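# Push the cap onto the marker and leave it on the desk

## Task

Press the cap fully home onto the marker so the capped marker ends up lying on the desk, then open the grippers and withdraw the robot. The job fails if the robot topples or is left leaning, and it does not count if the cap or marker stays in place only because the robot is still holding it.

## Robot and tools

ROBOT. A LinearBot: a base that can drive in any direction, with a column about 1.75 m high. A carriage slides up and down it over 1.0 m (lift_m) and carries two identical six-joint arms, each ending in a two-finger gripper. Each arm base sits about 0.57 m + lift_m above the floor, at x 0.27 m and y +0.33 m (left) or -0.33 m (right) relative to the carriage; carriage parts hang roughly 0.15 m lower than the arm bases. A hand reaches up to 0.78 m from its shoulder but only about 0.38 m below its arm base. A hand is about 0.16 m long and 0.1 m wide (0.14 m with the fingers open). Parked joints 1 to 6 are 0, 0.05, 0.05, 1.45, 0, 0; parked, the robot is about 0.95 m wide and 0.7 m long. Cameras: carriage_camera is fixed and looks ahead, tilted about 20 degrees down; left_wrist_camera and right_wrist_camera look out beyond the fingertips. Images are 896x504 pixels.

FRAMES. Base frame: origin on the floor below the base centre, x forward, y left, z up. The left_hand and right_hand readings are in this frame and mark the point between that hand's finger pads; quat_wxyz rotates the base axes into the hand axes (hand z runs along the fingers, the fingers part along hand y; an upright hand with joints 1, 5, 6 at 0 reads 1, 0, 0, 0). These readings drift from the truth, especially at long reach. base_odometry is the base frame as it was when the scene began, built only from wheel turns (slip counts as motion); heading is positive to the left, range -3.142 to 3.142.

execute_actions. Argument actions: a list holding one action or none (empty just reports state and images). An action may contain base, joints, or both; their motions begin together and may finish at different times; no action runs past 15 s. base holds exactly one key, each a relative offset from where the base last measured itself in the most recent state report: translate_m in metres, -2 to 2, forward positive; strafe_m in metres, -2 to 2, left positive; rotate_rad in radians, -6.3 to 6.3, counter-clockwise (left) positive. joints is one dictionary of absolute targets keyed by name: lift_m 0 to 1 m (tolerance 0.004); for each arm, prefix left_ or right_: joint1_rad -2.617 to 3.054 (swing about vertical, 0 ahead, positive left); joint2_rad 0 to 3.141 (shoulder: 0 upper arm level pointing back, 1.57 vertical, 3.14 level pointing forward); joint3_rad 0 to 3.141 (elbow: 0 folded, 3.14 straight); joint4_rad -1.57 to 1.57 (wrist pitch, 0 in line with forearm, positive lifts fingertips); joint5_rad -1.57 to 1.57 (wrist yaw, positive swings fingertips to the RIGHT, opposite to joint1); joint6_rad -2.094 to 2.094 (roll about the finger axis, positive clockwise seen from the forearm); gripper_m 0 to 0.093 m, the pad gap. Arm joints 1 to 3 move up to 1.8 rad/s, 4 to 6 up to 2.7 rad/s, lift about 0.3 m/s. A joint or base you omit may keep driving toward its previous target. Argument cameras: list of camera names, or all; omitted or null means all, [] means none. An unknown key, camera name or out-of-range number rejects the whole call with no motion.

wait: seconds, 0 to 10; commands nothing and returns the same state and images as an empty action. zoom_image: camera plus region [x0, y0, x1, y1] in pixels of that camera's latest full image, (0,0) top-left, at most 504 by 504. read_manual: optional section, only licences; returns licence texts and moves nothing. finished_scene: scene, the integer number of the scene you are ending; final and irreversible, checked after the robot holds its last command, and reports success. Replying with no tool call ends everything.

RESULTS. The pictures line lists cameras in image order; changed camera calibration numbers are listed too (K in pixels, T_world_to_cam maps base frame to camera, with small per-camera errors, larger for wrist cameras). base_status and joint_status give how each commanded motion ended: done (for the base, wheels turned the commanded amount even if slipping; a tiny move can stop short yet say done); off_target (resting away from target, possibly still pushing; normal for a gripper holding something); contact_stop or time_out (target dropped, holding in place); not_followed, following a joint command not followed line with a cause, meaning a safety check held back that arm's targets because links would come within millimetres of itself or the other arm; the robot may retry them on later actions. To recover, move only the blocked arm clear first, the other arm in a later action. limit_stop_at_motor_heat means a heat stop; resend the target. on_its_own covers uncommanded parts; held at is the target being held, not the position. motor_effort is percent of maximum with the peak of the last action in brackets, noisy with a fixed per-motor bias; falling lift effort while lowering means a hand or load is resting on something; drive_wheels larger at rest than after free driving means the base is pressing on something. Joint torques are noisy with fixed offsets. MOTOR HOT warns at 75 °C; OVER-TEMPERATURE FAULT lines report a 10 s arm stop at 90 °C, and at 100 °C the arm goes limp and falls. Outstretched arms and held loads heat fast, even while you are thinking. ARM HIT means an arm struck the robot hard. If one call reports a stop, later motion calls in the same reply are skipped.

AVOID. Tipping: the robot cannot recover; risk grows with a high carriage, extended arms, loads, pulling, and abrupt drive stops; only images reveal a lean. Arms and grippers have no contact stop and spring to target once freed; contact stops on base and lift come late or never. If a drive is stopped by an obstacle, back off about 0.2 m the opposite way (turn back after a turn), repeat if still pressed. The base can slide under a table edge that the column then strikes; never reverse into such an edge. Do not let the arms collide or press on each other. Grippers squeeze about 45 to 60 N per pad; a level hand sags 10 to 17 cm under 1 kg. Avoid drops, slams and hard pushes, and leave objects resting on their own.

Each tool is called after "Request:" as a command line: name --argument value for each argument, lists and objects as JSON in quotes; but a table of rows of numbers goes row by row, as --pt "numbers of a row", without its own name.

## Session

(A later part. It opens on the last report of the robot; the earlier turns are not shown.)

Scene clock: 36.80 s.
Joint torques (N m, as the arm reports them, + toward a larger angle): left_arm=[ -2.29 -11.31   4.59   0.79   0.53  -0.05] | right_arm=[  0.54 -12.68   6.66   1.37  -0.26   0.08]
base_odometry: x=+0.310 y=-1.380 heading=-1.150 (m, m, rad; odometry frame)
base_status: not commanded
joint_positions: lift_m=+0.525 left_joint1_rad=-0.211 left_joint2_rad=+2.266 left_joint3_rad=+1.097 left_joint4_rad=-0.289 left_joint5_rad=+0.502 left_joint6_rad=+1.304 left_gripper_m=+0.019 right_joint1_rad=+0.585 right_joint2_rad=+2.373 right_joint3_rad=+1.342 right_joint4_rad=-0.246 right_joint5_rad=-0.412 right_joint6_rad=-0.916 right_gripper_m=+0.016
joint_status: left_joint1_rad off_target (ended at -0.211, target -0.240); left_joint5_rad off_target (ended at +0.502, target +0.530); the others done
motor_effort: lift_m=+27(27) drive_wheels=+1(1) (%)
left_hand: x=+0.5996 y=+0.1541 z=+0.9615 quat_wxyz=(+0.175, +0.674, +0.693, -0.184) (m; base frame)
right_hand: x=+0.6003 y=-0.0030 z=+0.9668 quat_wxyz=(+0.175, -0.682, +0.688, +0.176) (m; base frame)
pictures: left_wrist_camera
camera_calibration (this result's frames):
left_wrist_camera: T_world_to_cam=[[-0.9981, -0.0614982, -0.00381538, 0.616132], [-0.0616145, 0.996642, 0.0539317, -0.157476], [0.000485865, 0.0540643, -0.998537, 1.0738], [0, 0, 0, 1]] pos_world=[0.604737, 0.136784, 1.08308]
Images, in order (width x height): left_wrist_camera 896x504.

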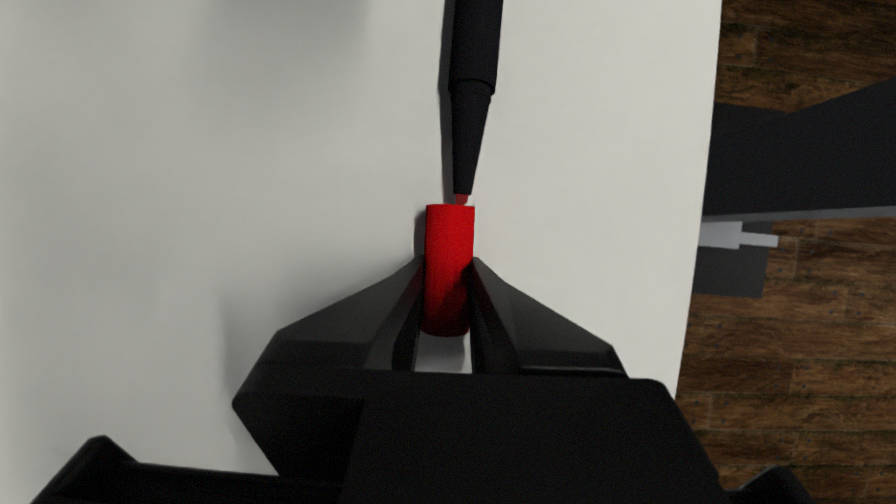

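Request:
execute_actions --actions '[{"joints":{"left_joint1_rad":-0.17,"left_joint4_rad":-0.325,"left_joint6_rad":1.35}}]' --cameras '["left_wrist_camera"]'

Request:
execute_actions --actions '[{"joints":{"left_joint1_rad":-0.225}}]' --cameras '["left_wrist_camera"]'

Scene clock: 39.33 s.
Joint torques (N m, as the arm reports them, + toward a larger angle): left_arm=[ -0.41 -11.29   4.48   0.51   0.29   0.01] | right_arm=[  0.57 -12.68   6.68   1.36  -0.23   0.08]
base_odometry: x=+0.310 y=-1.380 heading=-1.150 (m, m, rad; odometry frame)
base_status: not commanded
joint_positions: lift_m=+0.525 left_joint1_rad=-0.172 left_joint2_rad=+2.266 left_joint3_rad=+1.097 left_joint4_rad=-0.313 left_joint5_rad=+0.523 left_joint6_rad=+1.347 left_gripper_m=+0.019 right_joint1_rad=+0.585 right_joint2_rad=+2.373 right_joint3_rad=+1.342 right_joint4_rad=-0.243 right_joint5_rad=-0.414 right_joint6_rad=-0.917 right_gripper_m=+0.016
joint_status: all done
on_its_own: left_joint5_rad moved +0.021 to your old target +0.530
motor_effort: lift_m=+27(27) drive_wheels=+1(1) (%)
left_hand: x=+0.5995 y=+0.1652 z=+0.9627 quat_wxyz=(+0.179, +0.673, +0.692, -0.191) (m; base frame)
right_hand: x=+0.6006 y=-0.0023 z=+0.9672 quat_wxyz=(+0.176, -0.683, +0.687, +0.177) (m; base frame)
pictures: left_wrist_camera
camera_calibration (this result's frames):
left_wrist_camera: T_world_to_cam=[[-0.998159, -0.060582, 0.00279956, 0.610252], [-0.0604303, 0.997434, 0.0383942, -0.154495], [-0.00511837, 0.0381544, -0.999259, 1.08108], [0, 0, 0, 1]] pos_world=[0.605326, 0.149821, 1.0845]
Images, in order (width x height): left_wrist_camera 896x504.

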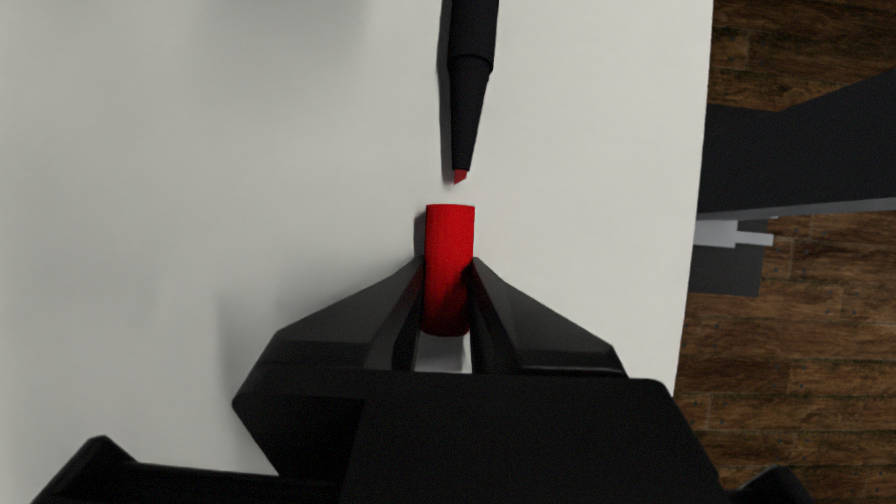

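Scene clock: 39.90 s.
Joint torques (N m, as the arm reports them, + toward a larger angle): left_arm=[ -1.44 -11.36   4.5    0.53   0.41   0.01] | right_arm=[  0.61 -12.82   6.7    1.32  -0.26   0.08]
base_odometry: x=+0.310 y=-1.380 heading=-1.150 (m, m, rad; odometry frame)
base_status: not commanded
joint_positions: lift_m=+0.525 left_joint1_rad=-0.209 left_joint2_rad=+2.266 left_joint3_rad=+1.097 left_joint4_rad=-0.313 left_joint5_rad=+0.511 left_joint6_rad=+1.347 left_gripper_m=+0.019 right_joint1_rad=+0.585 right_joint2_rad=+2.373 right_joint3_rad=+1.342 right_joint4_rad=-0.246 right_joint5_rad=-0.414 right_joint6_rad=-0.918 right_gripper_m=+0.016
joint_status: all done
motor_effort: lift_m=+27(27) drive_wheels=+1(2) (%)
left_hand: x=+0.5941 y=+0.1543 z=+0.9618 quat_wxyz=(+0.172, +0.686, +0.681, -0.190) (m; base frame)
right_hand: x=+0.6004 y=-0.0030 z=+0.9669 quat_wxyz=(+0.175, -0.683, +0.687, +0.177) (m; base frame)
pictures: left_wrist_camera
camera_calibration (this result's frames):
left_wrist_camera: T_world_to_cam=[[-0.999697, -0.024612, 0.000994815, 0.601324], [-0.0245331, 0.998484, 0.0492813, -0.175932], [-0.00220622, 0.049242, -0.998784, 1.07662], [0, 0, 0, 1]] pos_world=[0.5992, 0.13745, 1.08338]
Images, in order (width x height): left_wrist_camera 896x504.

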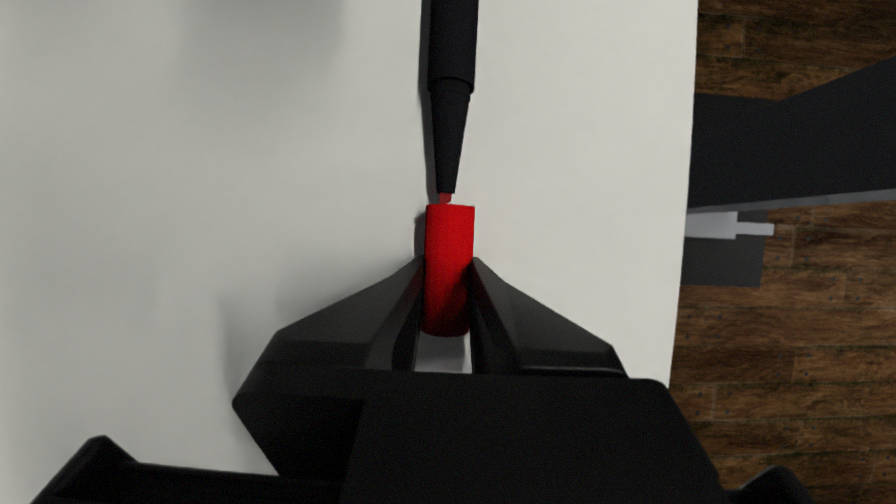

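Request:
execute_actions --actions '[{"joints":{"lift_m":0.6,"left_joint1_rad":0,"left_joint4_rad":-0.4,"right_joint2_rad":2.36}}]' --cameras '[]'

Request:
execute_actions --actions '[{"joints":{"left_joint5_rad":-0.53,"left_joint6_rad":-1.57}}]' --cameras '[]'

Request:
execute_actions --actions '[{"joints":{"lift_m":0.527}}]' --cameras '[]'

Request:
execute_actions --actions '[{"joints":{"left_gripper_m":0.055}}]' --cameras '[]'

Request:
execute_actions --actions '[{"joints":{"lift_m":0.6}}]' --cameras '[]'

Request:
execute_actions --actions '[{"base":{"strafe_m":0.188},"joints":{"left_joint5_rad":0.53,"left_joint6_rad":1.57}}]' --cameras '[]'

Request:
execute_actions --actions '[{"joints":{"lift_m":0.526}}]' --cameras '["left_wrist_camera"]'

Scene clock: 45.23 s.
Joint torques (N m, as the arm reports them, + toward a larger angle): left_arm=[ -1.03 -11.28   4.16   0.38   0.29   0.03] | right_arm=[  0.48 -14.02   6.72   1.35  -0.24   0.08]
base_odometry: x=+0.310 y=-1.380 heading=-1.150 (m, m, rad; odometry frame)
base_status: not commanded
joint_positions: lift_m=+0.600 left_joint1_rad=+0.009 left_joint2_rad=+2.267 left_joint3_rad=+1.097 left_joint4_rad=-0.393 left_joint5_rad=+0.525 left_joint6_rad=+1.347 left_gripper_m=+0.019 right_joint1_rad=+0.585 right_joint2_rad=+2.363 right_joint3_rad=+1.342 right_joint4_rad=-0.240 right_joint5_rad=-0.411 right_joint6_rad=-0.918 right_gripper_m=+0.016
joint_status: all done
motor_effort: lift_m=+33(41) drive_wheels=+1(2) (%)
left_hand: x=+0.6021 y=+0.2281 z=+1.0363 quat_wxyz=(+0.165, +0.600, +0.757, -0.200) (m; base frame)
right_hand: x=+0.6033 y=-0.0013 z=+1.0459 quat_wxyz=(+0.182, -0.683, +0.685, +0.174) (m; base frame)
pictures: none
No camera images: the call's "cameras" was empty. Leave "cameras" out to get every camera's image.

Scene clock: 47.50 s.
Joint torques (N m, as the arm reports them, + toward a larger angle): left_arm=[ -0.97 -11.23   4.26   0.37  -0.52  -0.05] | right_arm=[  0.58 -14.12   6.75   1.31  -0.25   0.09]
base_odometry: x=+0.310 y=-1.380 heading=-1.150 (m, m, rad; odometry frame)
base_status: not commanded
joint_positions: lift_m=+0.600 left_joint1_rad=+0.009 left_joint2_rad=+2.267 left_joint3_rad=+1.097 left_joint4_rad=-0.393 left_joint5_rad=-0.525 left_joint6_rad=-1.566 left_gripper_m=+0.019 right_joint1_rad=+0.585 right_joint2_rad=+2.363 right_joint3_rad=+1.342 right_joint4_rad=-0.240 right_joint5_rad=-0.411 right_joint6_rad=-0.918 right_gripper_m=+0.016
joint_status: all done
motor_effort: lift_m=+33(33) drive_wheels=+1(1) (%)
left_hand: x=+0.6006 y=+0.4005 z=+1.0363 quat_wxyz=(+0.185, -0.685, +0.681, +0.182) (m; base frame)
right_hand: x=+0.6033 y=-0.0013 z=+1.0459 quat_wxyz=(+0.182, -0.683, +0.685, +0.174) (m; base frame)
pictures: none
No camera images: the call's "cameras" was empty. Leave "cameras" out to get every camera's image.

Scene clock: 48.33 s.
Joint torques (N m, as the arm reports them, + toward a larger angle): left_arm=[ -0.94 -11.41   4.33   0.4   -0.5   -0.05] | right_arm=[  0.55 -13.92   6.78   1.29  -0.27   0.09]
base_odometry: x=+0.310 y=-1.380 heading=-1.150 (m, m, rad; odometry frame)
base_status: not commanded
joint_positions: lift_m=+0.527 left_joint1_rad=+0.009 left_joint2_rad=+2.268 left_joint3_rad=+1.097 left_joint4_rad=-0.395 left_joint5_rad=-0.527 left_joint6_rad=-1.566 left_gripper_m=+0.019 right_joint1_rad=+0.585 right_joint2_rad=+2.361 right_joint3_rad=+1.342 right_joint4_rad=-0.239 right_joint5_rad=-0.411 right_joint6_rad=-0.918 right_gripper_m=+0.016
joint_status: all done
motor_effort: lift_m=+29(30) drive_wheels=+1(1) (%)
left_hand: x=+0.6000 y=+0.4007 z=+0.9633 quat_wxyz=(+0.184, -0.684, +0.681, +0.184) (m; base frame)
right_hand: x=+0.6039 y=-0.0011 z=+0.9742 quat_wxyz=(+0.184, -0.683, +0.685, +0.173) (m; base frame)
pictures: none
No camera images: the call's "cameras" was empty. Leave "cameras" out to get every camera's image.

Scene clock: 48.93 s.
Joint torques (N m, as the arm reports them, + toward a larger angle): left_arm=[ -1.02 -11.33   4.27   0.39  -0.5   -0.06] | right_arm=[  0.55 -13.96   6.74   1.3   -0.26   0.09]
base_odometry: x=+0.310 y=-1.380 heading=-1.150 (m, m, rad; odometry frame)
base_status: not commanded
joint_positions: lift_m=+0.527 left_joint1_rad=+0.009 left_joint2_rad=+2.268 left_joint3_rad=+1.097 left_joint4_rad=-0.395 left_joint5_rad=-0.527 left_joint6_rad=-1.566 left_gripper_m=+0.055 right_joint1_rad=+0.585 right_joint2_rad=+2.361 right_joint3_rad=+1.342 right_joint4_rad=-0.239 right_joint5_rad=-0.411 right_joint6_rad=-0.918 right_gripper_m=+0.016
joint_status: all done
motor_effort: lift_m=+29(29) drive_wheels=+1(1) (%)
left_hand: x=+0.6000 y=+0.4007 z=+0.9633 quat_wxyz=(+0.184, -0.684, +0.681, +0.184) (m; base frame)
right_hand: x=+0.6039 y=-0.0011 z=+0.9742 quat_wxyz=(+0.184, -0.683, +0.685, +0.173) (m; base frame)
pictures: none
No camera images: the call's "cameras" was empty. Leave "cameras" out to get every camera's image.

Scene clock: 49.77 s.
Joint torques (N m, as the arm reports them, + toward a larger angle): left_arm=[ -0.95 -11.29   4.39   0.39  -0.48  -0.05] | right_arm=[  0.53 -13.95   6.81   1.26  -0.28   0.09]
base_odometry: x=+0.310 y=-1.380 heading=-1.150 (m, m, rad; odometry frame)
base_status: not commanded
joint_positions: lift_m=+0.600 left_joint1_rad=+0.009 left_joint2_rad=+2.269 left_joint3_rad=+1.097 left_joint4_rad=-0.397 left_joint5_rad=-0.528 left_joint6_rad=-1.566 left_gripper_m=+0.055 right_joint1_rad=+0.585 right_joint2_rad=+2.361 right_joint3_rad=+1.342 right_joint4_rad=-0.238 right_joint5_rad=-0.410 right_joint6_rad=-0.918 right_gripper_m=+0.016
joint_status: all done
motor_effort: lift_m=+33(40) drive_wheels=-1(1) (%)
left_hand: x=+0.5995 y=+0.4009 z=+1.0360 quat_wxyz=(+0.184, -0.684, +0.681, +0.185) (m; base frame)
right_hand: x=+0.6043 y=-0.0009 z=+1.0472 quat_wxyz=(+0.185, -0.683, +0.685, +0.173) (m; base frame)
pictures: none
No camera images: the call's "cameras" was empty. Leave "cameras" out to get every camera's image.

Scene clock: 52.10 s.
Joint torques (N m, as the arm reports them, + toward a larger angle): left_arm=[ -0.76 -11.39   4.24   0.38   0.3    0.02] | right_arm=[  0.25 -13.9    6.75   1.29  -0.27   0.08]
base_odometry: x=+0.481 y=-1.303 heading=-1.150 (m, m, rad; odometry frame)
base_status: done
joint_positions: lift_m=+0.600 left_joint1_rad=+0.004 left_joint2_rad=+2.269 left_joint3_rad=+1.097 left_joint4_rad=-0.397 left_joint5_rad=+0.525 left_joint6_rad=+1.566 left_gripper_m=+0.055 right_joint1_rad=+0.589 right_joint2_rad=+2.361 right_joint3_rad=+1.342 right_joint4_rad=-0.238 right_joint5_rad=-0.410 right_joint6_rad=-0.918 right_gripper_m=+0.016
joint_status: all done
motor_effort: lift_m=+33(33) drive_wheels=-2(5) (%)
left_hand: x=+0.6006 y=+0.2268 z=+1.0357 quat_wxyz=(+0.184, +0.680, +0.686, -0.183) (m; base frame)
right_hand: x=+0.6031 y=+0.0004 z=+1.0472 quat_wxyz=(+0.184, -0.685, +0.683, +0.173) (m; base frame)
pictures: none
No camera images: the call's "cameras" was empty. Leave "cameras" out to get every camera's image.

Scene clock: 52.93 s.
Joint torques (N m, as the arm reports them, + toward a larger angle): left_arm=[ -0.65 -11.28   4.27   0.43   0.28   0.04] | right_arm=[  0.24 -13.63   6.93   1.29  -0.31   0.08]
base_odometry: x=+0.481 y=-1.303 heading=-1.150 (m, m, rad; odometry frame)
base_status: not commanded
joint_positions: lift_m=+0.526 left_joint1_rad=+0.004 left_joint2_rad=+2.269 left_joint3_rad=+1.097 left_joint4_rad=-0.397 left_joint5_rad=+0.529 left_joint6_rad=+1.566 left_gripper_m=+0.055 right_joint1_rad=+0.589 right_joint2_rad=+2.359 right_joint3_rad=+1.342 right_joint4_rad=-0.238 right_joint5_rad=-0.410 right_joint6_rad=-0.918 right_gripper_m=+0.016
joint_status: all done
motor_effort: lift_m=+29(29) drive_wheels=-2(2) (%)
left_hand: x=+0.6005 y=+0.2262 z=+0.9624 quat_wxyz=(+0.185, +0.680, +0.686, -0.184) (m; base frame)
right_hand: x=+0.6033 y=+0.0005 z=+0.9741 quat_wxyz=(+0.185, -0.685, +0.683, +0.173) (m; base frame)
pictures: left_wrist_camera
camera_calibration (this result's frames):
left_wrist_camera: T_world_to_cam=[[-0.998667, -0.04748, -0.0202455, 0.634414], [-0.0482186, 0.998125, 0.0377063, -0.222097], [0.0184173, 0.0386322, -0.999084, 1.06401], [0, 0, 0, 1]] pos_world=[0.603263, 0.210698, 1.08425]
Images, in order (width x height): left_wrist_camera 896x504.

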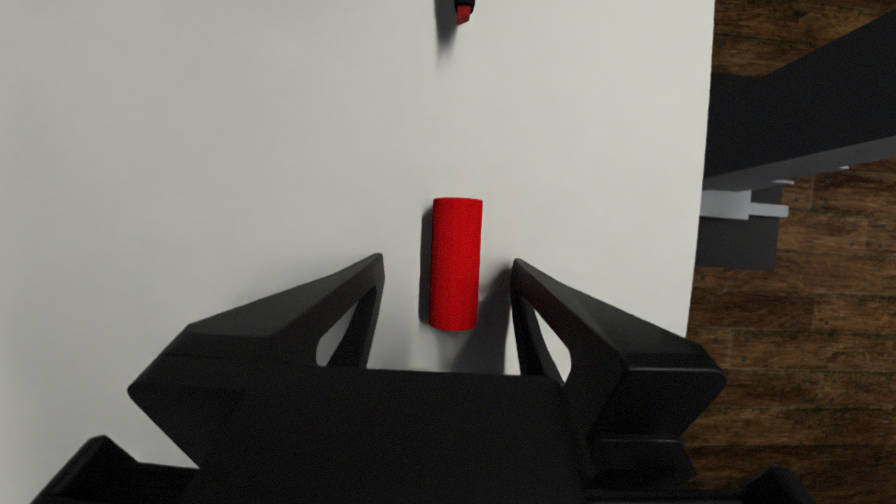

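Request:
execute_actions --actions '[{"joints":{"left_gripper_m":0,"right_joint2_rad":2.387}}]' --cameras '[]'

Request:
execute_actions --actions '[{"joints":{"left_joint1_rad":-0.16,"left_joint4_rad":-0.32,"left_joint6_rad":1.375}}]' --cameras '["left_wrist_camera","carriage_camera"]'

Request:
zoom_image --camera "carriage_camera" --region '[360,370,480,430]'

Scene clock: 56.00 s.
Joint torques (N m, as the arm reports them, + toward a larger angle): left_arm=[ -0.74 -11.34   4.27   0.41   0.28   0.03] | right_arm=[  0.22 -12.2    6.75   1.29  -0.28   0.09]
base_odometry: x=+0.481 y=-1.303 heading=-1.150 (m, m, rad; odometry frame)
base_status: not commanded
joint_positions: lift_m=+0.526 left_joint1_rad=+0.004 left_joint2_rad=+2.269 left_joint3_rad=+1.097 left_joint4_rad=-0.397 left_joint5_rad=+0.529 left_joint6_rad=+1.566 left_gripper_m=+0.019 right_joint1_rad=+0.589 right_joint2_rad=+2.367 right_joint3_rad=+1.342 right_joint4_rad=-0.238 right_joint5_rad=-0.410 right_joint6_rad=-0.918 right_gripper_m=+0.016
joint_status: left_gripper_m off_target (ended at +0.019, target +0.000); the others done
motor_effort: lift_m=+29(29) drive_wheels=-2(2) (%)
left_hand: x=+0.6005 y=+0.2262 z=+0.9624 quat_wxyz=(+0.185, +0.680, +0.686, -0.184) (m; base frame)
right_hand: x=+0.6020 y=-0.0004 z=+0.9707 quat_wxyz=(+0.181, -0.685, +0.684, +0.174) (m; base frame)
pictures: none
No camera images: the call's "cameras" was empty. Leave "cameras" out to get every camera's image.

Scene clock: 56.80 s.
Joint torques (N m, as the arm reports them, + toward a larger angle): left_arm=[  0.22 -11.31   4.47   0.66   0.25  -0.05] | right_arm=[  0.25 -12.19   6.69   1.27  -0.28   0.09]
base_odometry: x=+0.481 y=-1.303 heading=-1.150 (m, m, rad; odometry frame)
base_status: not commanded
joint_positions: lift_m=+0.526 left_joint1_rad=-0.168 left_joint2_rad=+2.269 left_joint3_rad=+1.097 left_joint4_rad=-0.325 left_joint5_rad=+0.531 left_joint6_rad=+1.379 left_gripper_m=+0.019 right_joint1_rad=+0.589 right_joint2_rad=+2.367 right_joint3_rad=+1.342 right_joint4_rad=-0.238 right_joint5_rad=-0.410 right_joint6_rad=-0.918 right_gripper_m=+0.016
joint_status: all done
motor_effort: lift_m=+29(29) drive_wheels=+1(2) (%)
left_hand: x=+0.5967 y=+0.1660 z=+0.9631 quat_wxyz=(+0.179, +0.681, +0.683, -0.195) (m; base frame)
right_hand: x=+0.6020 y=-0.0004 z=+0.9707 quat_wxyz=(+0.181, -0.685, +0.684, +0.174) (m; base frame)
pictures: carriage_camera, left_wrist_camera
camera_calibration (this result's frames):
carriage_camera: T_world_to_cam=[[0.0198054, -0.999667, 0.0165363, -0.0287025], [-0.358609, -0.0225418, -0.933216, 1.45723], [0.933278, 0.0125526, -0.358936, 0.35838], [0, 0, 0, 1]] pos_world=[0.188675, -0.000343101, 1.48902]
left_wrist_camera: T_world_to_cam=[[-0.999342, -0.0361994, 0.00227701, 0.604652], [-0.0361066, 0.998821, 0.0324455, -0.164495], [-0.00344883, 0.0323419, -0.999471, 1.08164], [0, 0, 0, 1]] pos_world=[0.602045, 0.151207, 1.08503]
Images, in order (width x height): carriage_camera 896x504, left_wrist_camera 896x504.

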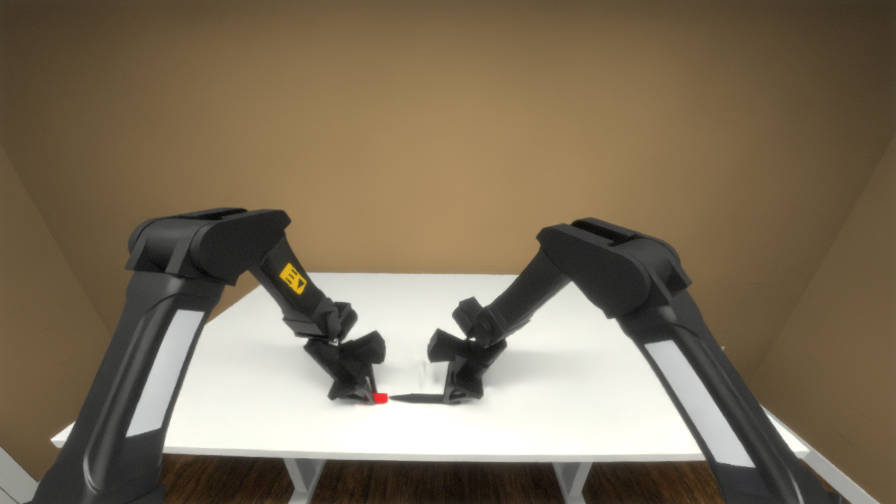

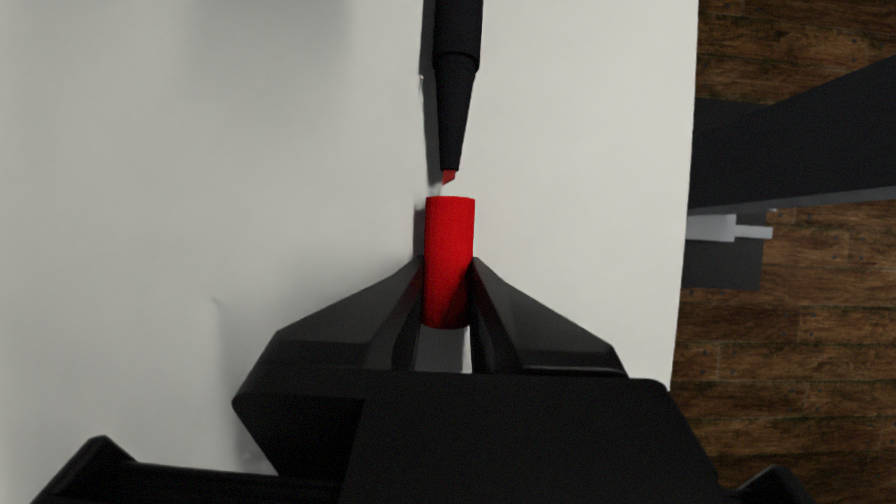

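Region (360, 370, 480, 430) of carriage_camera's 896x504 image, scaled by 4.200, with more detail than that image has.

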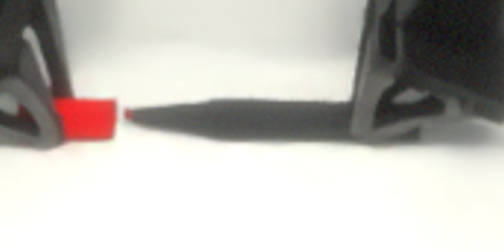

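Request:
execute_actions --actions '[{"joints":{"left_joint1_rad":-0.24,"left_joint4_rad":-0.265,"left_joint5_rad":0.52,"left_joint6_rad":1.295}}]' --cameras '["left_wrist_camera"]'

Request:
execute_actions --actions '[{"joints":{"left_joint1_rad":-0.305,"left_joint4_rad":-0.21,"left_joint5_rad":0.505,"left_joint6_rad":1.225}}]' --cameras '["left_wrist_camera","carriage_camera"]'

Scene clock: 59.27 s.
Joint torques (N m, as the arm reports them, + toward a larger angle): left_arm=[ -0.24 -11.52   4.59   0.85   0.26  -0.05] | right_arm=[  0.2  -12.26   6.74   1.29  -0.3    0.09]
base_odometry: x=+0.481 y=-1.303 heading=-1.150 (m, m, rad; odometry frame)
base_status: not commanded
joint_positions: lift_m=+0.526 left_joint1_rad=-0.245 left_joint2_rad=+2.269 left_joint3_rad=+1.097 left_joint4_rad=-0.273 left_joint5_rad=+0.519 left_joint6_rad=+1.300 left_gripper_m=+0.019 right_joint1_rad=+0.589 right_joint2_rad=+2.367 right_joint3_rad=+1.342 right_joint4_rad=-0.239 right_joint5_rad=-0.408 right_joint6_rad=-0.918 right_gripper_m=+0.016
joint_status: all done
motor_effort: lift_m=+29(29) drive_wheels=+1(2) (%)
left_hand: x=+0.5961 y=+0.1394 z=+0.9633 quat_wxyz=(+0.181, +0.684, +0.680, -0.191) (m; base frame)
right_hand: x=+0.6022 y=-0.0007 z=+0.9706 quat_wxyz=(+0.181, -0.685, +0.685, +0.173) (m; base frame)
pictures: left_wrist_camera
camera_calibration (this result's frames):
left_wrist_camera: T_world_to_cam=[[-0.999526, -0.0292666, -0.00951402, 0.613548], [-0.0295727, 0.998991, 0.0338086, -0.143223], [0.00851495, 0.034074, -0.999383, 1.07523], [0, 0, 0, 1]] pos_world=[0.599866, 0.124397, 1.08525]
Images, in order (width x height): left_wrist_camera 896x504.

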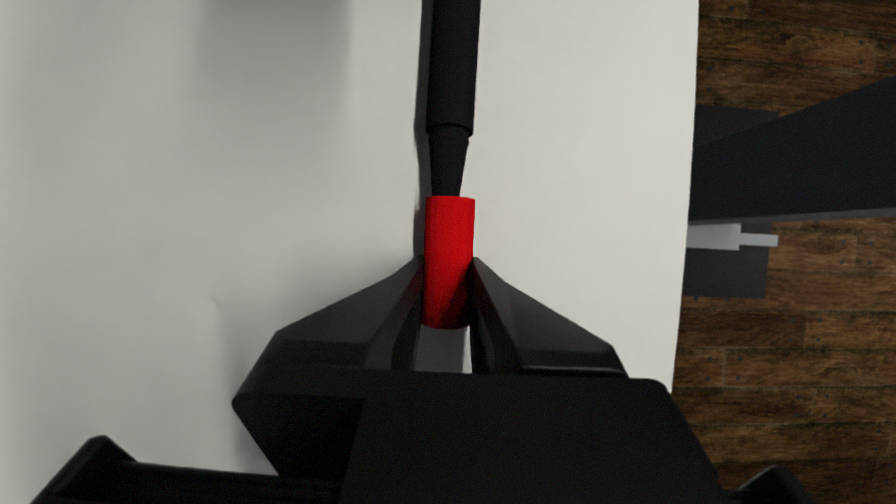

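Scene clock: 59.87 s.
Joint torques (N m, as the arm reports them, + toward a larger angle): left_arm=[ -0.21 -11.57   4.83   1.     0.24  -0.06] | right_arm=[  0.3  -12.19   6.78   1.28  -0.33   0.11]
base_odometry: x=+0.481 y=-1.303 heading=-1.150 (m, m, rad; odometry frame)
base_status: not commanded
joint_positions: lift_m=+0.526 left_joint1_rad=-0.307 left_joint2_rad=+2.269 left_joint3_rad=+1.097 left_joint4_rad=-0.220 left_joint5_rad=+0.505 left_joint6_rad=+1.229 left_gripper_m=+0.019 right_joint1_rad=+0.589 right_joint2_rad=+2.367 right_joint3_rad=+1.342 right_joint4_rad=-0.239 right_joint5_rad=-0.405 right_joint6_rad=-0.917 right_gripper_m=+0.016
joint_status: all done
motor_effort: lift_m=+29(29) drive_wheels=+1(1) (%)
left_hand: x=+0.5968 y=+0.1171 z=+0.9640 quat_wxyz=(+0.188, +0.686, +0.678, -0.184) (m; base frame)
right_hand: x=+0.6023 y=-0.0010 z=+0.9704 quat_wxyz=(+0.180, -0.684, +0.685, +0.172) (m; base frame)
pictures: carriage_camera, left_wrist_camera
camera_calibration (this result's frames):
carriage_camera: T_world_to_cam=[[0.0198054, -0.999667, 0.0165363, -0.0287025], [-0.358609, -0.0225418, -0.933216, 1.45723], [0.933278, 0.0125526, -0.358936, 0.35838], [0, 0, 0, 1]] pos_world=[0.188675, -0.000343101, 1.48902]
left_wrist_camera: T_world_to_cam=[[-0.999133, -0.0293866, -0.0294919, 0.632706], [-0.0303503, 0.999002, 0.0327785, -0.119506], [0.0284992, 0.0336452, -0.999027, 1.06438], [0, 0, 0, 1]] pos_world=[0.598196, 0.102168, 1.08593]
Images, in order (width x height): carriage_camera 896x504, left_wrist_camera 896x504.

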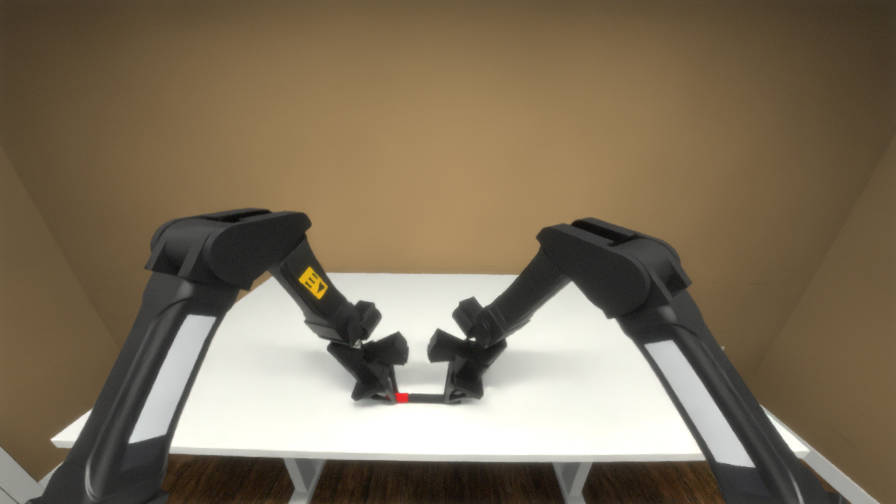

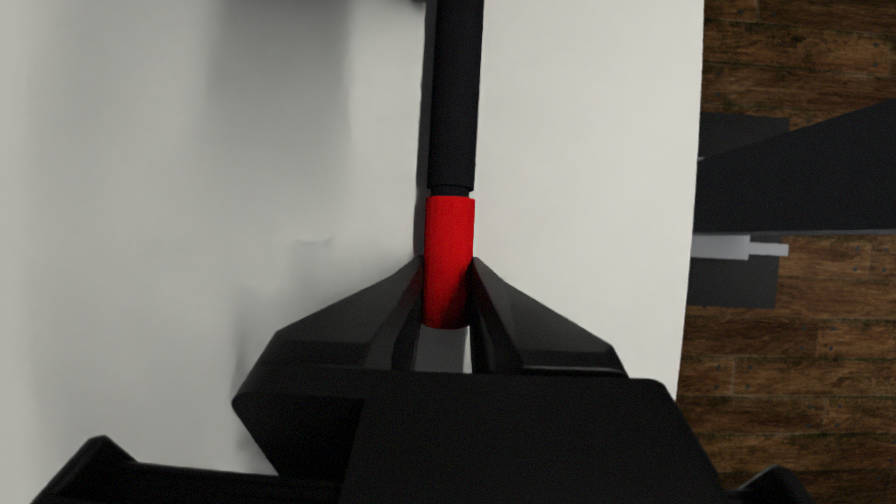

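Request:
execute_actions --actions '[{"joints":{"left_joint1_rad":-0.382,"left_joint2_rad":2.262,"left_joint3_rad":1.122,"left_joint4_rad":-0.12,"left_joint5_rad":0.72,"right_joint1_rad":0.652,"right_joint2_rad":2.35,"right_joint3_rad":1.385,"right_joint4_rad":-0.055,"right_joint5_rad":-0.589}}]' --cameras '["left_wrist_camera"]'

Request:
execute_actions --actions '[{"joints":{"left_joint1_rad":-0.313,"left_joint2_rad":2.28,"left_joint3_rad":1.095,"left_joint4_rad":-0.21,"left_joint5_rad":0.51,"right_joint1_rad":0.59,"right_joint2_rad":2.385,"right_joint3_rad":1.342,"right_joint4_rad":-0.23,"right_joint5_rad":-0.412}}]' --cameras '["left_wrist_camera"]'

Request:
zoom_image --camera "left_wrist_camera" --region '[390,130,510,250]'

Scene clock: 63.87 s.
Joint torques (N m, as the arm reports them, + toward a larger angle): left_arm=[ -4.58 -12.34   7.92   1.8    2.33  -0.05] | right_arm=[  4.9  -15.24   9.27   3.43  -2.23   0.1 ]
base_odometry: x=+0.481 y=-1.303 heading=-1.150 (m, m, rad; odometry frame)
base_status: not commanded
joint_positions: lift_m=+0.526 left_joint1_rad=-0.315 left_joint2_rad=+2.269 left_joint3_rad=+1.098 left_joint4_rad=-0.204 left_joint5_rad=+0.511 left_joint6_rad=+1.229 left_gripper_m=+0.019 right_joint1_rad=+0.592 right_joint2_rad=+2.367 right_joint3_rad=+1.349 right_joint4_rad=-0.229 right_joint5_rad=-0.418 right_joint6_rad=-0.918 right_gripper_m=+0.016
joint_status: left_joint1_rad off_target (ended at -0.315, target -0.382); left_joint4_rad off_target (ended at -0.204, target -0.120); left_joint5_rad off_target (ended at +0.511, target +0.720); right_joint1_rad off_target (ended at +0.592, target +0.652); right_joint4_rad off_target (ended at -0.229, target -0.055); right_joint5_rad off_target (ended at -0.418, target -0.589); the others done
motor_effort: lift_m=+29(30) drive_wheels=+1(1) (%)
left_hand: x=+0.5985 y=+0.1124 z=+0.9653 quat_wxyz=(+0.196, +0.690, +0.673, -0.184) (m; base frame)
right_hand: x=+0.6040 y=+0.0044 z=+0.9737 quat_wxyz=(+0.189, -0.686, +0.680, +0.177) (m; base frame)
pictures: left_wrist_camera
camera_calibration (this result's frames):
left_wrist_camera: T_world_to_cam=[[-0.998862, -0.020636, -0.0429898, 0.646203], [-0.0215836, 0.999532, 0.0216971, -0.109384], [0.0425219, 0.0226003, -0.99884, 1.05852], [0, 0, 0, 1]] pos_world=[0.598097, 0.0987447, 1.08745]
Images, in order (width x height): left_wrist_camera 896x504.

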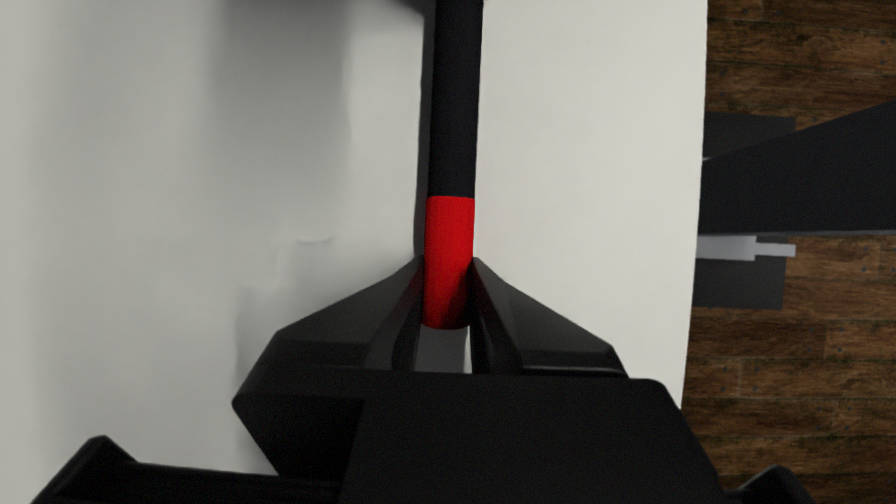

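Scene clock: 64.67 s.
Joint torques (N m, as the arm reports them, + toward a larger angle): left_arm=[ -0.55 -10.89   5.24   0.96   0.25  -0.07] | right_arm=[  0.21 -12.77   6.21   1.3   -0.23   0.1 ]
base_odometry: x=+0.481 y=-1.303 heading=-1.150 (m, m, rad; odometry frame)
base_status: not commanded
joint_positions: lift_m=+0.526 left_joint1_rad=-0.311 left_joint2_rad=+2.269 left_joint3_rad=+1.098 left_joint4_rad=-0.217 left_joint5_rad=+0.510 left_joint6_rad=+1.229 left_gripper_m=+0.019 right_joint1_rad=+0.588 right_joint2_rad=+2.373 right_joint3_rad=+1.343 right_joint4_rad=-0.233 right_joint5_rad=-0.416 right_joint6_rad=-0.918 right_gripper_m=+0.016
joint_status: all done
motor_effort: lift_m=+29(29) drive_wheels=+1(1) (%)
left_hand: x=+0.5968 y=+0.1150 z=+0.9647 quat_wxyz=(+0.190, +0.687, +0.676, -0.186) (m; base frame)
right_hand: x=+0.6017 y=+0.0000 z=+0.9691 quat_wxyz=(+0.181, -0.684, +0.684, +0.177) (m; base frame)
pictures: left_wrist_camera
camera_calibration (this result's frames):
left_wrist_camera: T_world_to_cam=[[-0.999195, -0.0255639, -0.0309272, 0.63362], [-0.0264033, 0.999285, 0.0270463, -0.114245], [0.0302137, 0.0278411, -0.999156, 1.06494], [0, 0, 0, 1]] pos_world=[0.597917, 0.100712, 1.08673]
Images, in order (width x height): left_wrist_camera 896x504.

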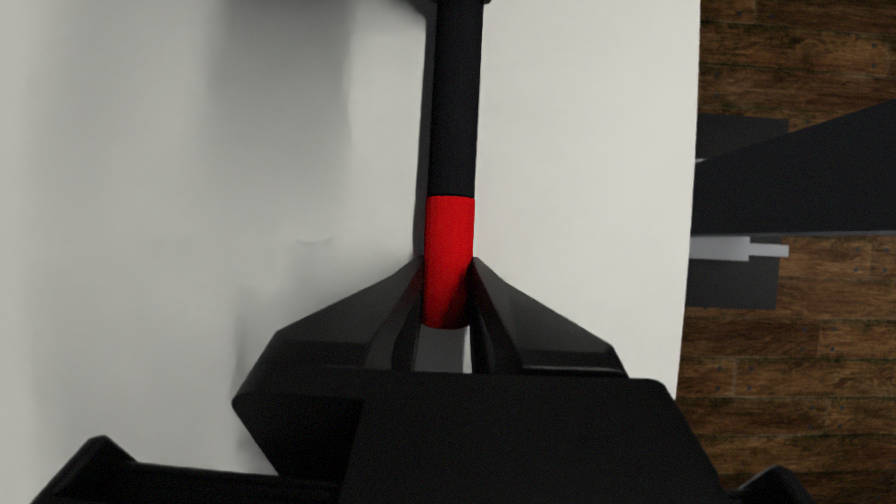

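Region (390, 130, 510, 250) of left_wrist_camera's 896x504 image, scaled by 4.200, with more detail than that image has.

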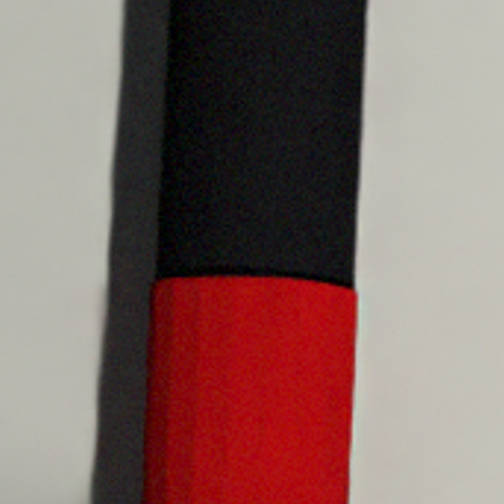

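Request:
execute_actions --actions '[{"joints":{"left_gripper_m":0.05,"right_gripper_m":0.05}}]' --cameras '["left_wrist_camera"]'

Request:
zoom_image --camera "left_wrist_camera" --region '[390,130,510,250]'

Request:
execute_actions --actions '[{"joints":{"lift_m":0.6}}]' --cameras '[]'

Request:
execute_actions --actions '[{"base":{"translate_m":-0.2},"joints":{"left_joint1_rad":0,"right_joint1_rad":0,"left_joint2_rad":0.8,"right_joint2_rad":0.8,"left_joint3_rad":0.6,"right_joint3_rad":0.6}}]' --cameras '["carriage_camera"]'

Scene clock: 68.50 s.
Joint torques (N m, as the arm reports them, + toward a larger angle): left_arm=[ -0.69 -10.82   5.22   0.97   0.23  -0.06] | right_arm=[  0.26 -12.83   6.3    1.29  -0.24   0.1 ]
base_odometry: x=+0.481 y=-1.303 heading=-1.150 (m, m, rad; odometry frame)
base_status: not commanded
joint_positions: lift_m=+0.526 left_joint1_rad=-0.311 left_joint2_rad=+2.269 left_joint3_rad=+1.098 left_joint4_rad=-0.217 left_joint5_rad=+0.510 left_joint6_rad=+1.229 left_gripper_m=+0.050 right_joint1_rad=+0.588 right_joint2_rad=+2.373 right_joint3_rad=+1.343 right_joint4_rad=-0.233 right_joint5_rad=-0.416 right_joint6_rad=-0.918 right_gripper_m=+0.050
joint_status: all done
motor_effort: lift_m=+29(29) drive_wheels=+1(1) (%)
left_hand: x=+0.5968 y=+0.1150 z=+0.9647 quat_wxyz=(+0.190, +0.687, +0.676, -0.186) (m; base frame)
right_hand: x=+0.6017 y=+0.0000 z=+0.9691 quat_wxyz=(+0.181, -0.684, +0.684, +0.177) (m; base frame)
pictures: left_wrist_camera
camera_calibration (this result's frames):
left_wrist_camera: T_world_to_cam=[[-0.999195, -0.0255639, -0.0309272, 0.63362], [-0.0264033, 0.999285, 0.0270463, -0.114245], [0.0302137, 0.0278411, -0.999156, 1.06494], [0, 0, 0, 1]] pos_world=[0.597917, 0.100712, 1.08673]
Images, in order (width x height): left_wrist_camera 896x504.

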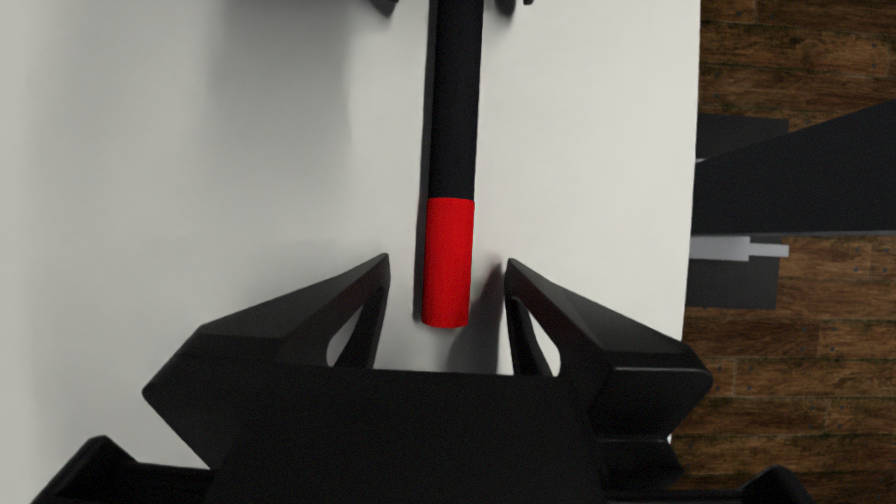

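Region (390, 130, 510, 250) of left_wrist_camera's 896x504 image, scaled by 4.200, with more detail than that image has.

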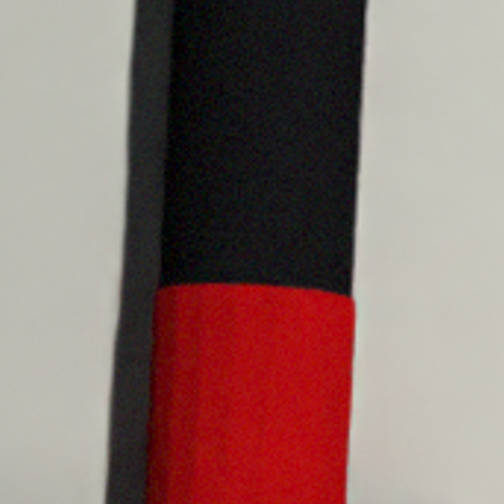

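Scene clock: 69.33 s.
Joint torques (N m, as the arm reports them, + toward a larger angle): left_arm=[ -0.48 -11.53   5.41   0.92   0.22  -0.05] | right_arm=[  0.2  -13.32   6.28   1.23  -0.27   0.1 ]
base_odometry: x=+0.481 y=-1.303 heading=-1.150 (m, m, rad; odometry frame)
base_status: not commanded
joint_positions: lift_m=+0.600 left_joint1_rad=-0.311 left_joint2_rad=+2.277 left_joint3_rad=+1.098 left_joint4_rad=-0.213 left_joint5_rad=+0.511 left_joint6_rad=+1.229 left_gripper_m=+0.050 right_joint1_rad=+0.588 right_joint2_rad=+2.379 right_joint3_rad=+1.343 right_joint4_rad=-0.231 right_joint5_rad=-0.415 right_joint6_rad=-0.918 right_gripper_m=+0.050
joint_status: all done
motor_effort: lift_m=+33(40) drive_wheels=+1(1) (%)
left_hand: x=+0.5960 y=+0.1151 z=+1.0358 quat_wxyz=(+0.189, +0.687, +0.676, -0.187) (m; base frame)
right_hand: x=+0.6011 y=-0.0006 z=+1.0402 quat_wxyz=(+0.180, -0.684, +0.684, +0.177) (m; base frame)
pictures: none
No camera images: the call's "cameras" was empty. Leave "cameras" out to get every camera's image.

Scene clock: 71.40 s.
Joint torques (N m, as the arm reports them, + toward a larger angle): left_arm=[-0.62 -1.9   8.36  2.31  0.06 -0.12] | right_arm=[-0.2  -2.05  8.19  2.44 -0.13  0.14]
base_odometry: x=+0.400 y=-1.121 heading=-1.150 (m, m, rad; odometry frame)
base_status: done
joint_positions: lift_m=+0.600 left_joint1_rad=+0.002 left_joint2_rad=+0.806 left_joint3_rad=+0.615 left_joint4_rad=-0.206 left_joint5_rad=+0.507 left_joint6_rad=+1.229 left_gripper_m=+0.050 right_joint1_rad=+0.003 right_joint2_rad=+0.810 right_joint3_rad=+0.617 right_joint4_rad=-0.223 right_joint5_rad=-0.411 right_joint6_rad=-0.918 right_gripper_m=+0.050
joint_status: all done
motor_effort: lift_m=+33(33) drive_wheels=-1(7) (%)
left_hand: x=+0.5558 y=+0.2285 z=+1.3748 quat_wxyz=(+0.558, +0.577, +0.579, +0.139) (m; base frame)
right_hand: x=+0.5611 y=-0.2417 z=+1.3681 quat_wxyz=(+0.555, -0.465, +0.685, -0.083) (m; base frame)
pictures: carriage_camera
camera_calibration (this result's frames):
carriage_camera: T_world_to_cam=[[0.0198054, -0.999667, 0.0165363, -0.0299216], [-0.358609, -0.0225418, -0.933216, 1.52602], [0.933278, 0.0125526, -0.358936, 0.384841], [0, 0, 0, 1]] pos_world=[0.188675, -0.000343101, 1.56274]
Images, in order (width x height): carriage_camera 896x504.

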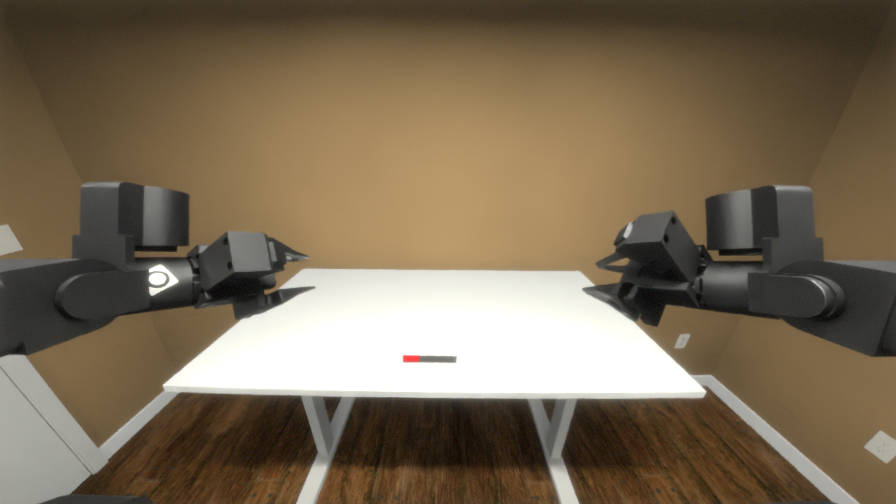

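Request:
finished_scene --scene 2

The scene is finished: the task was done.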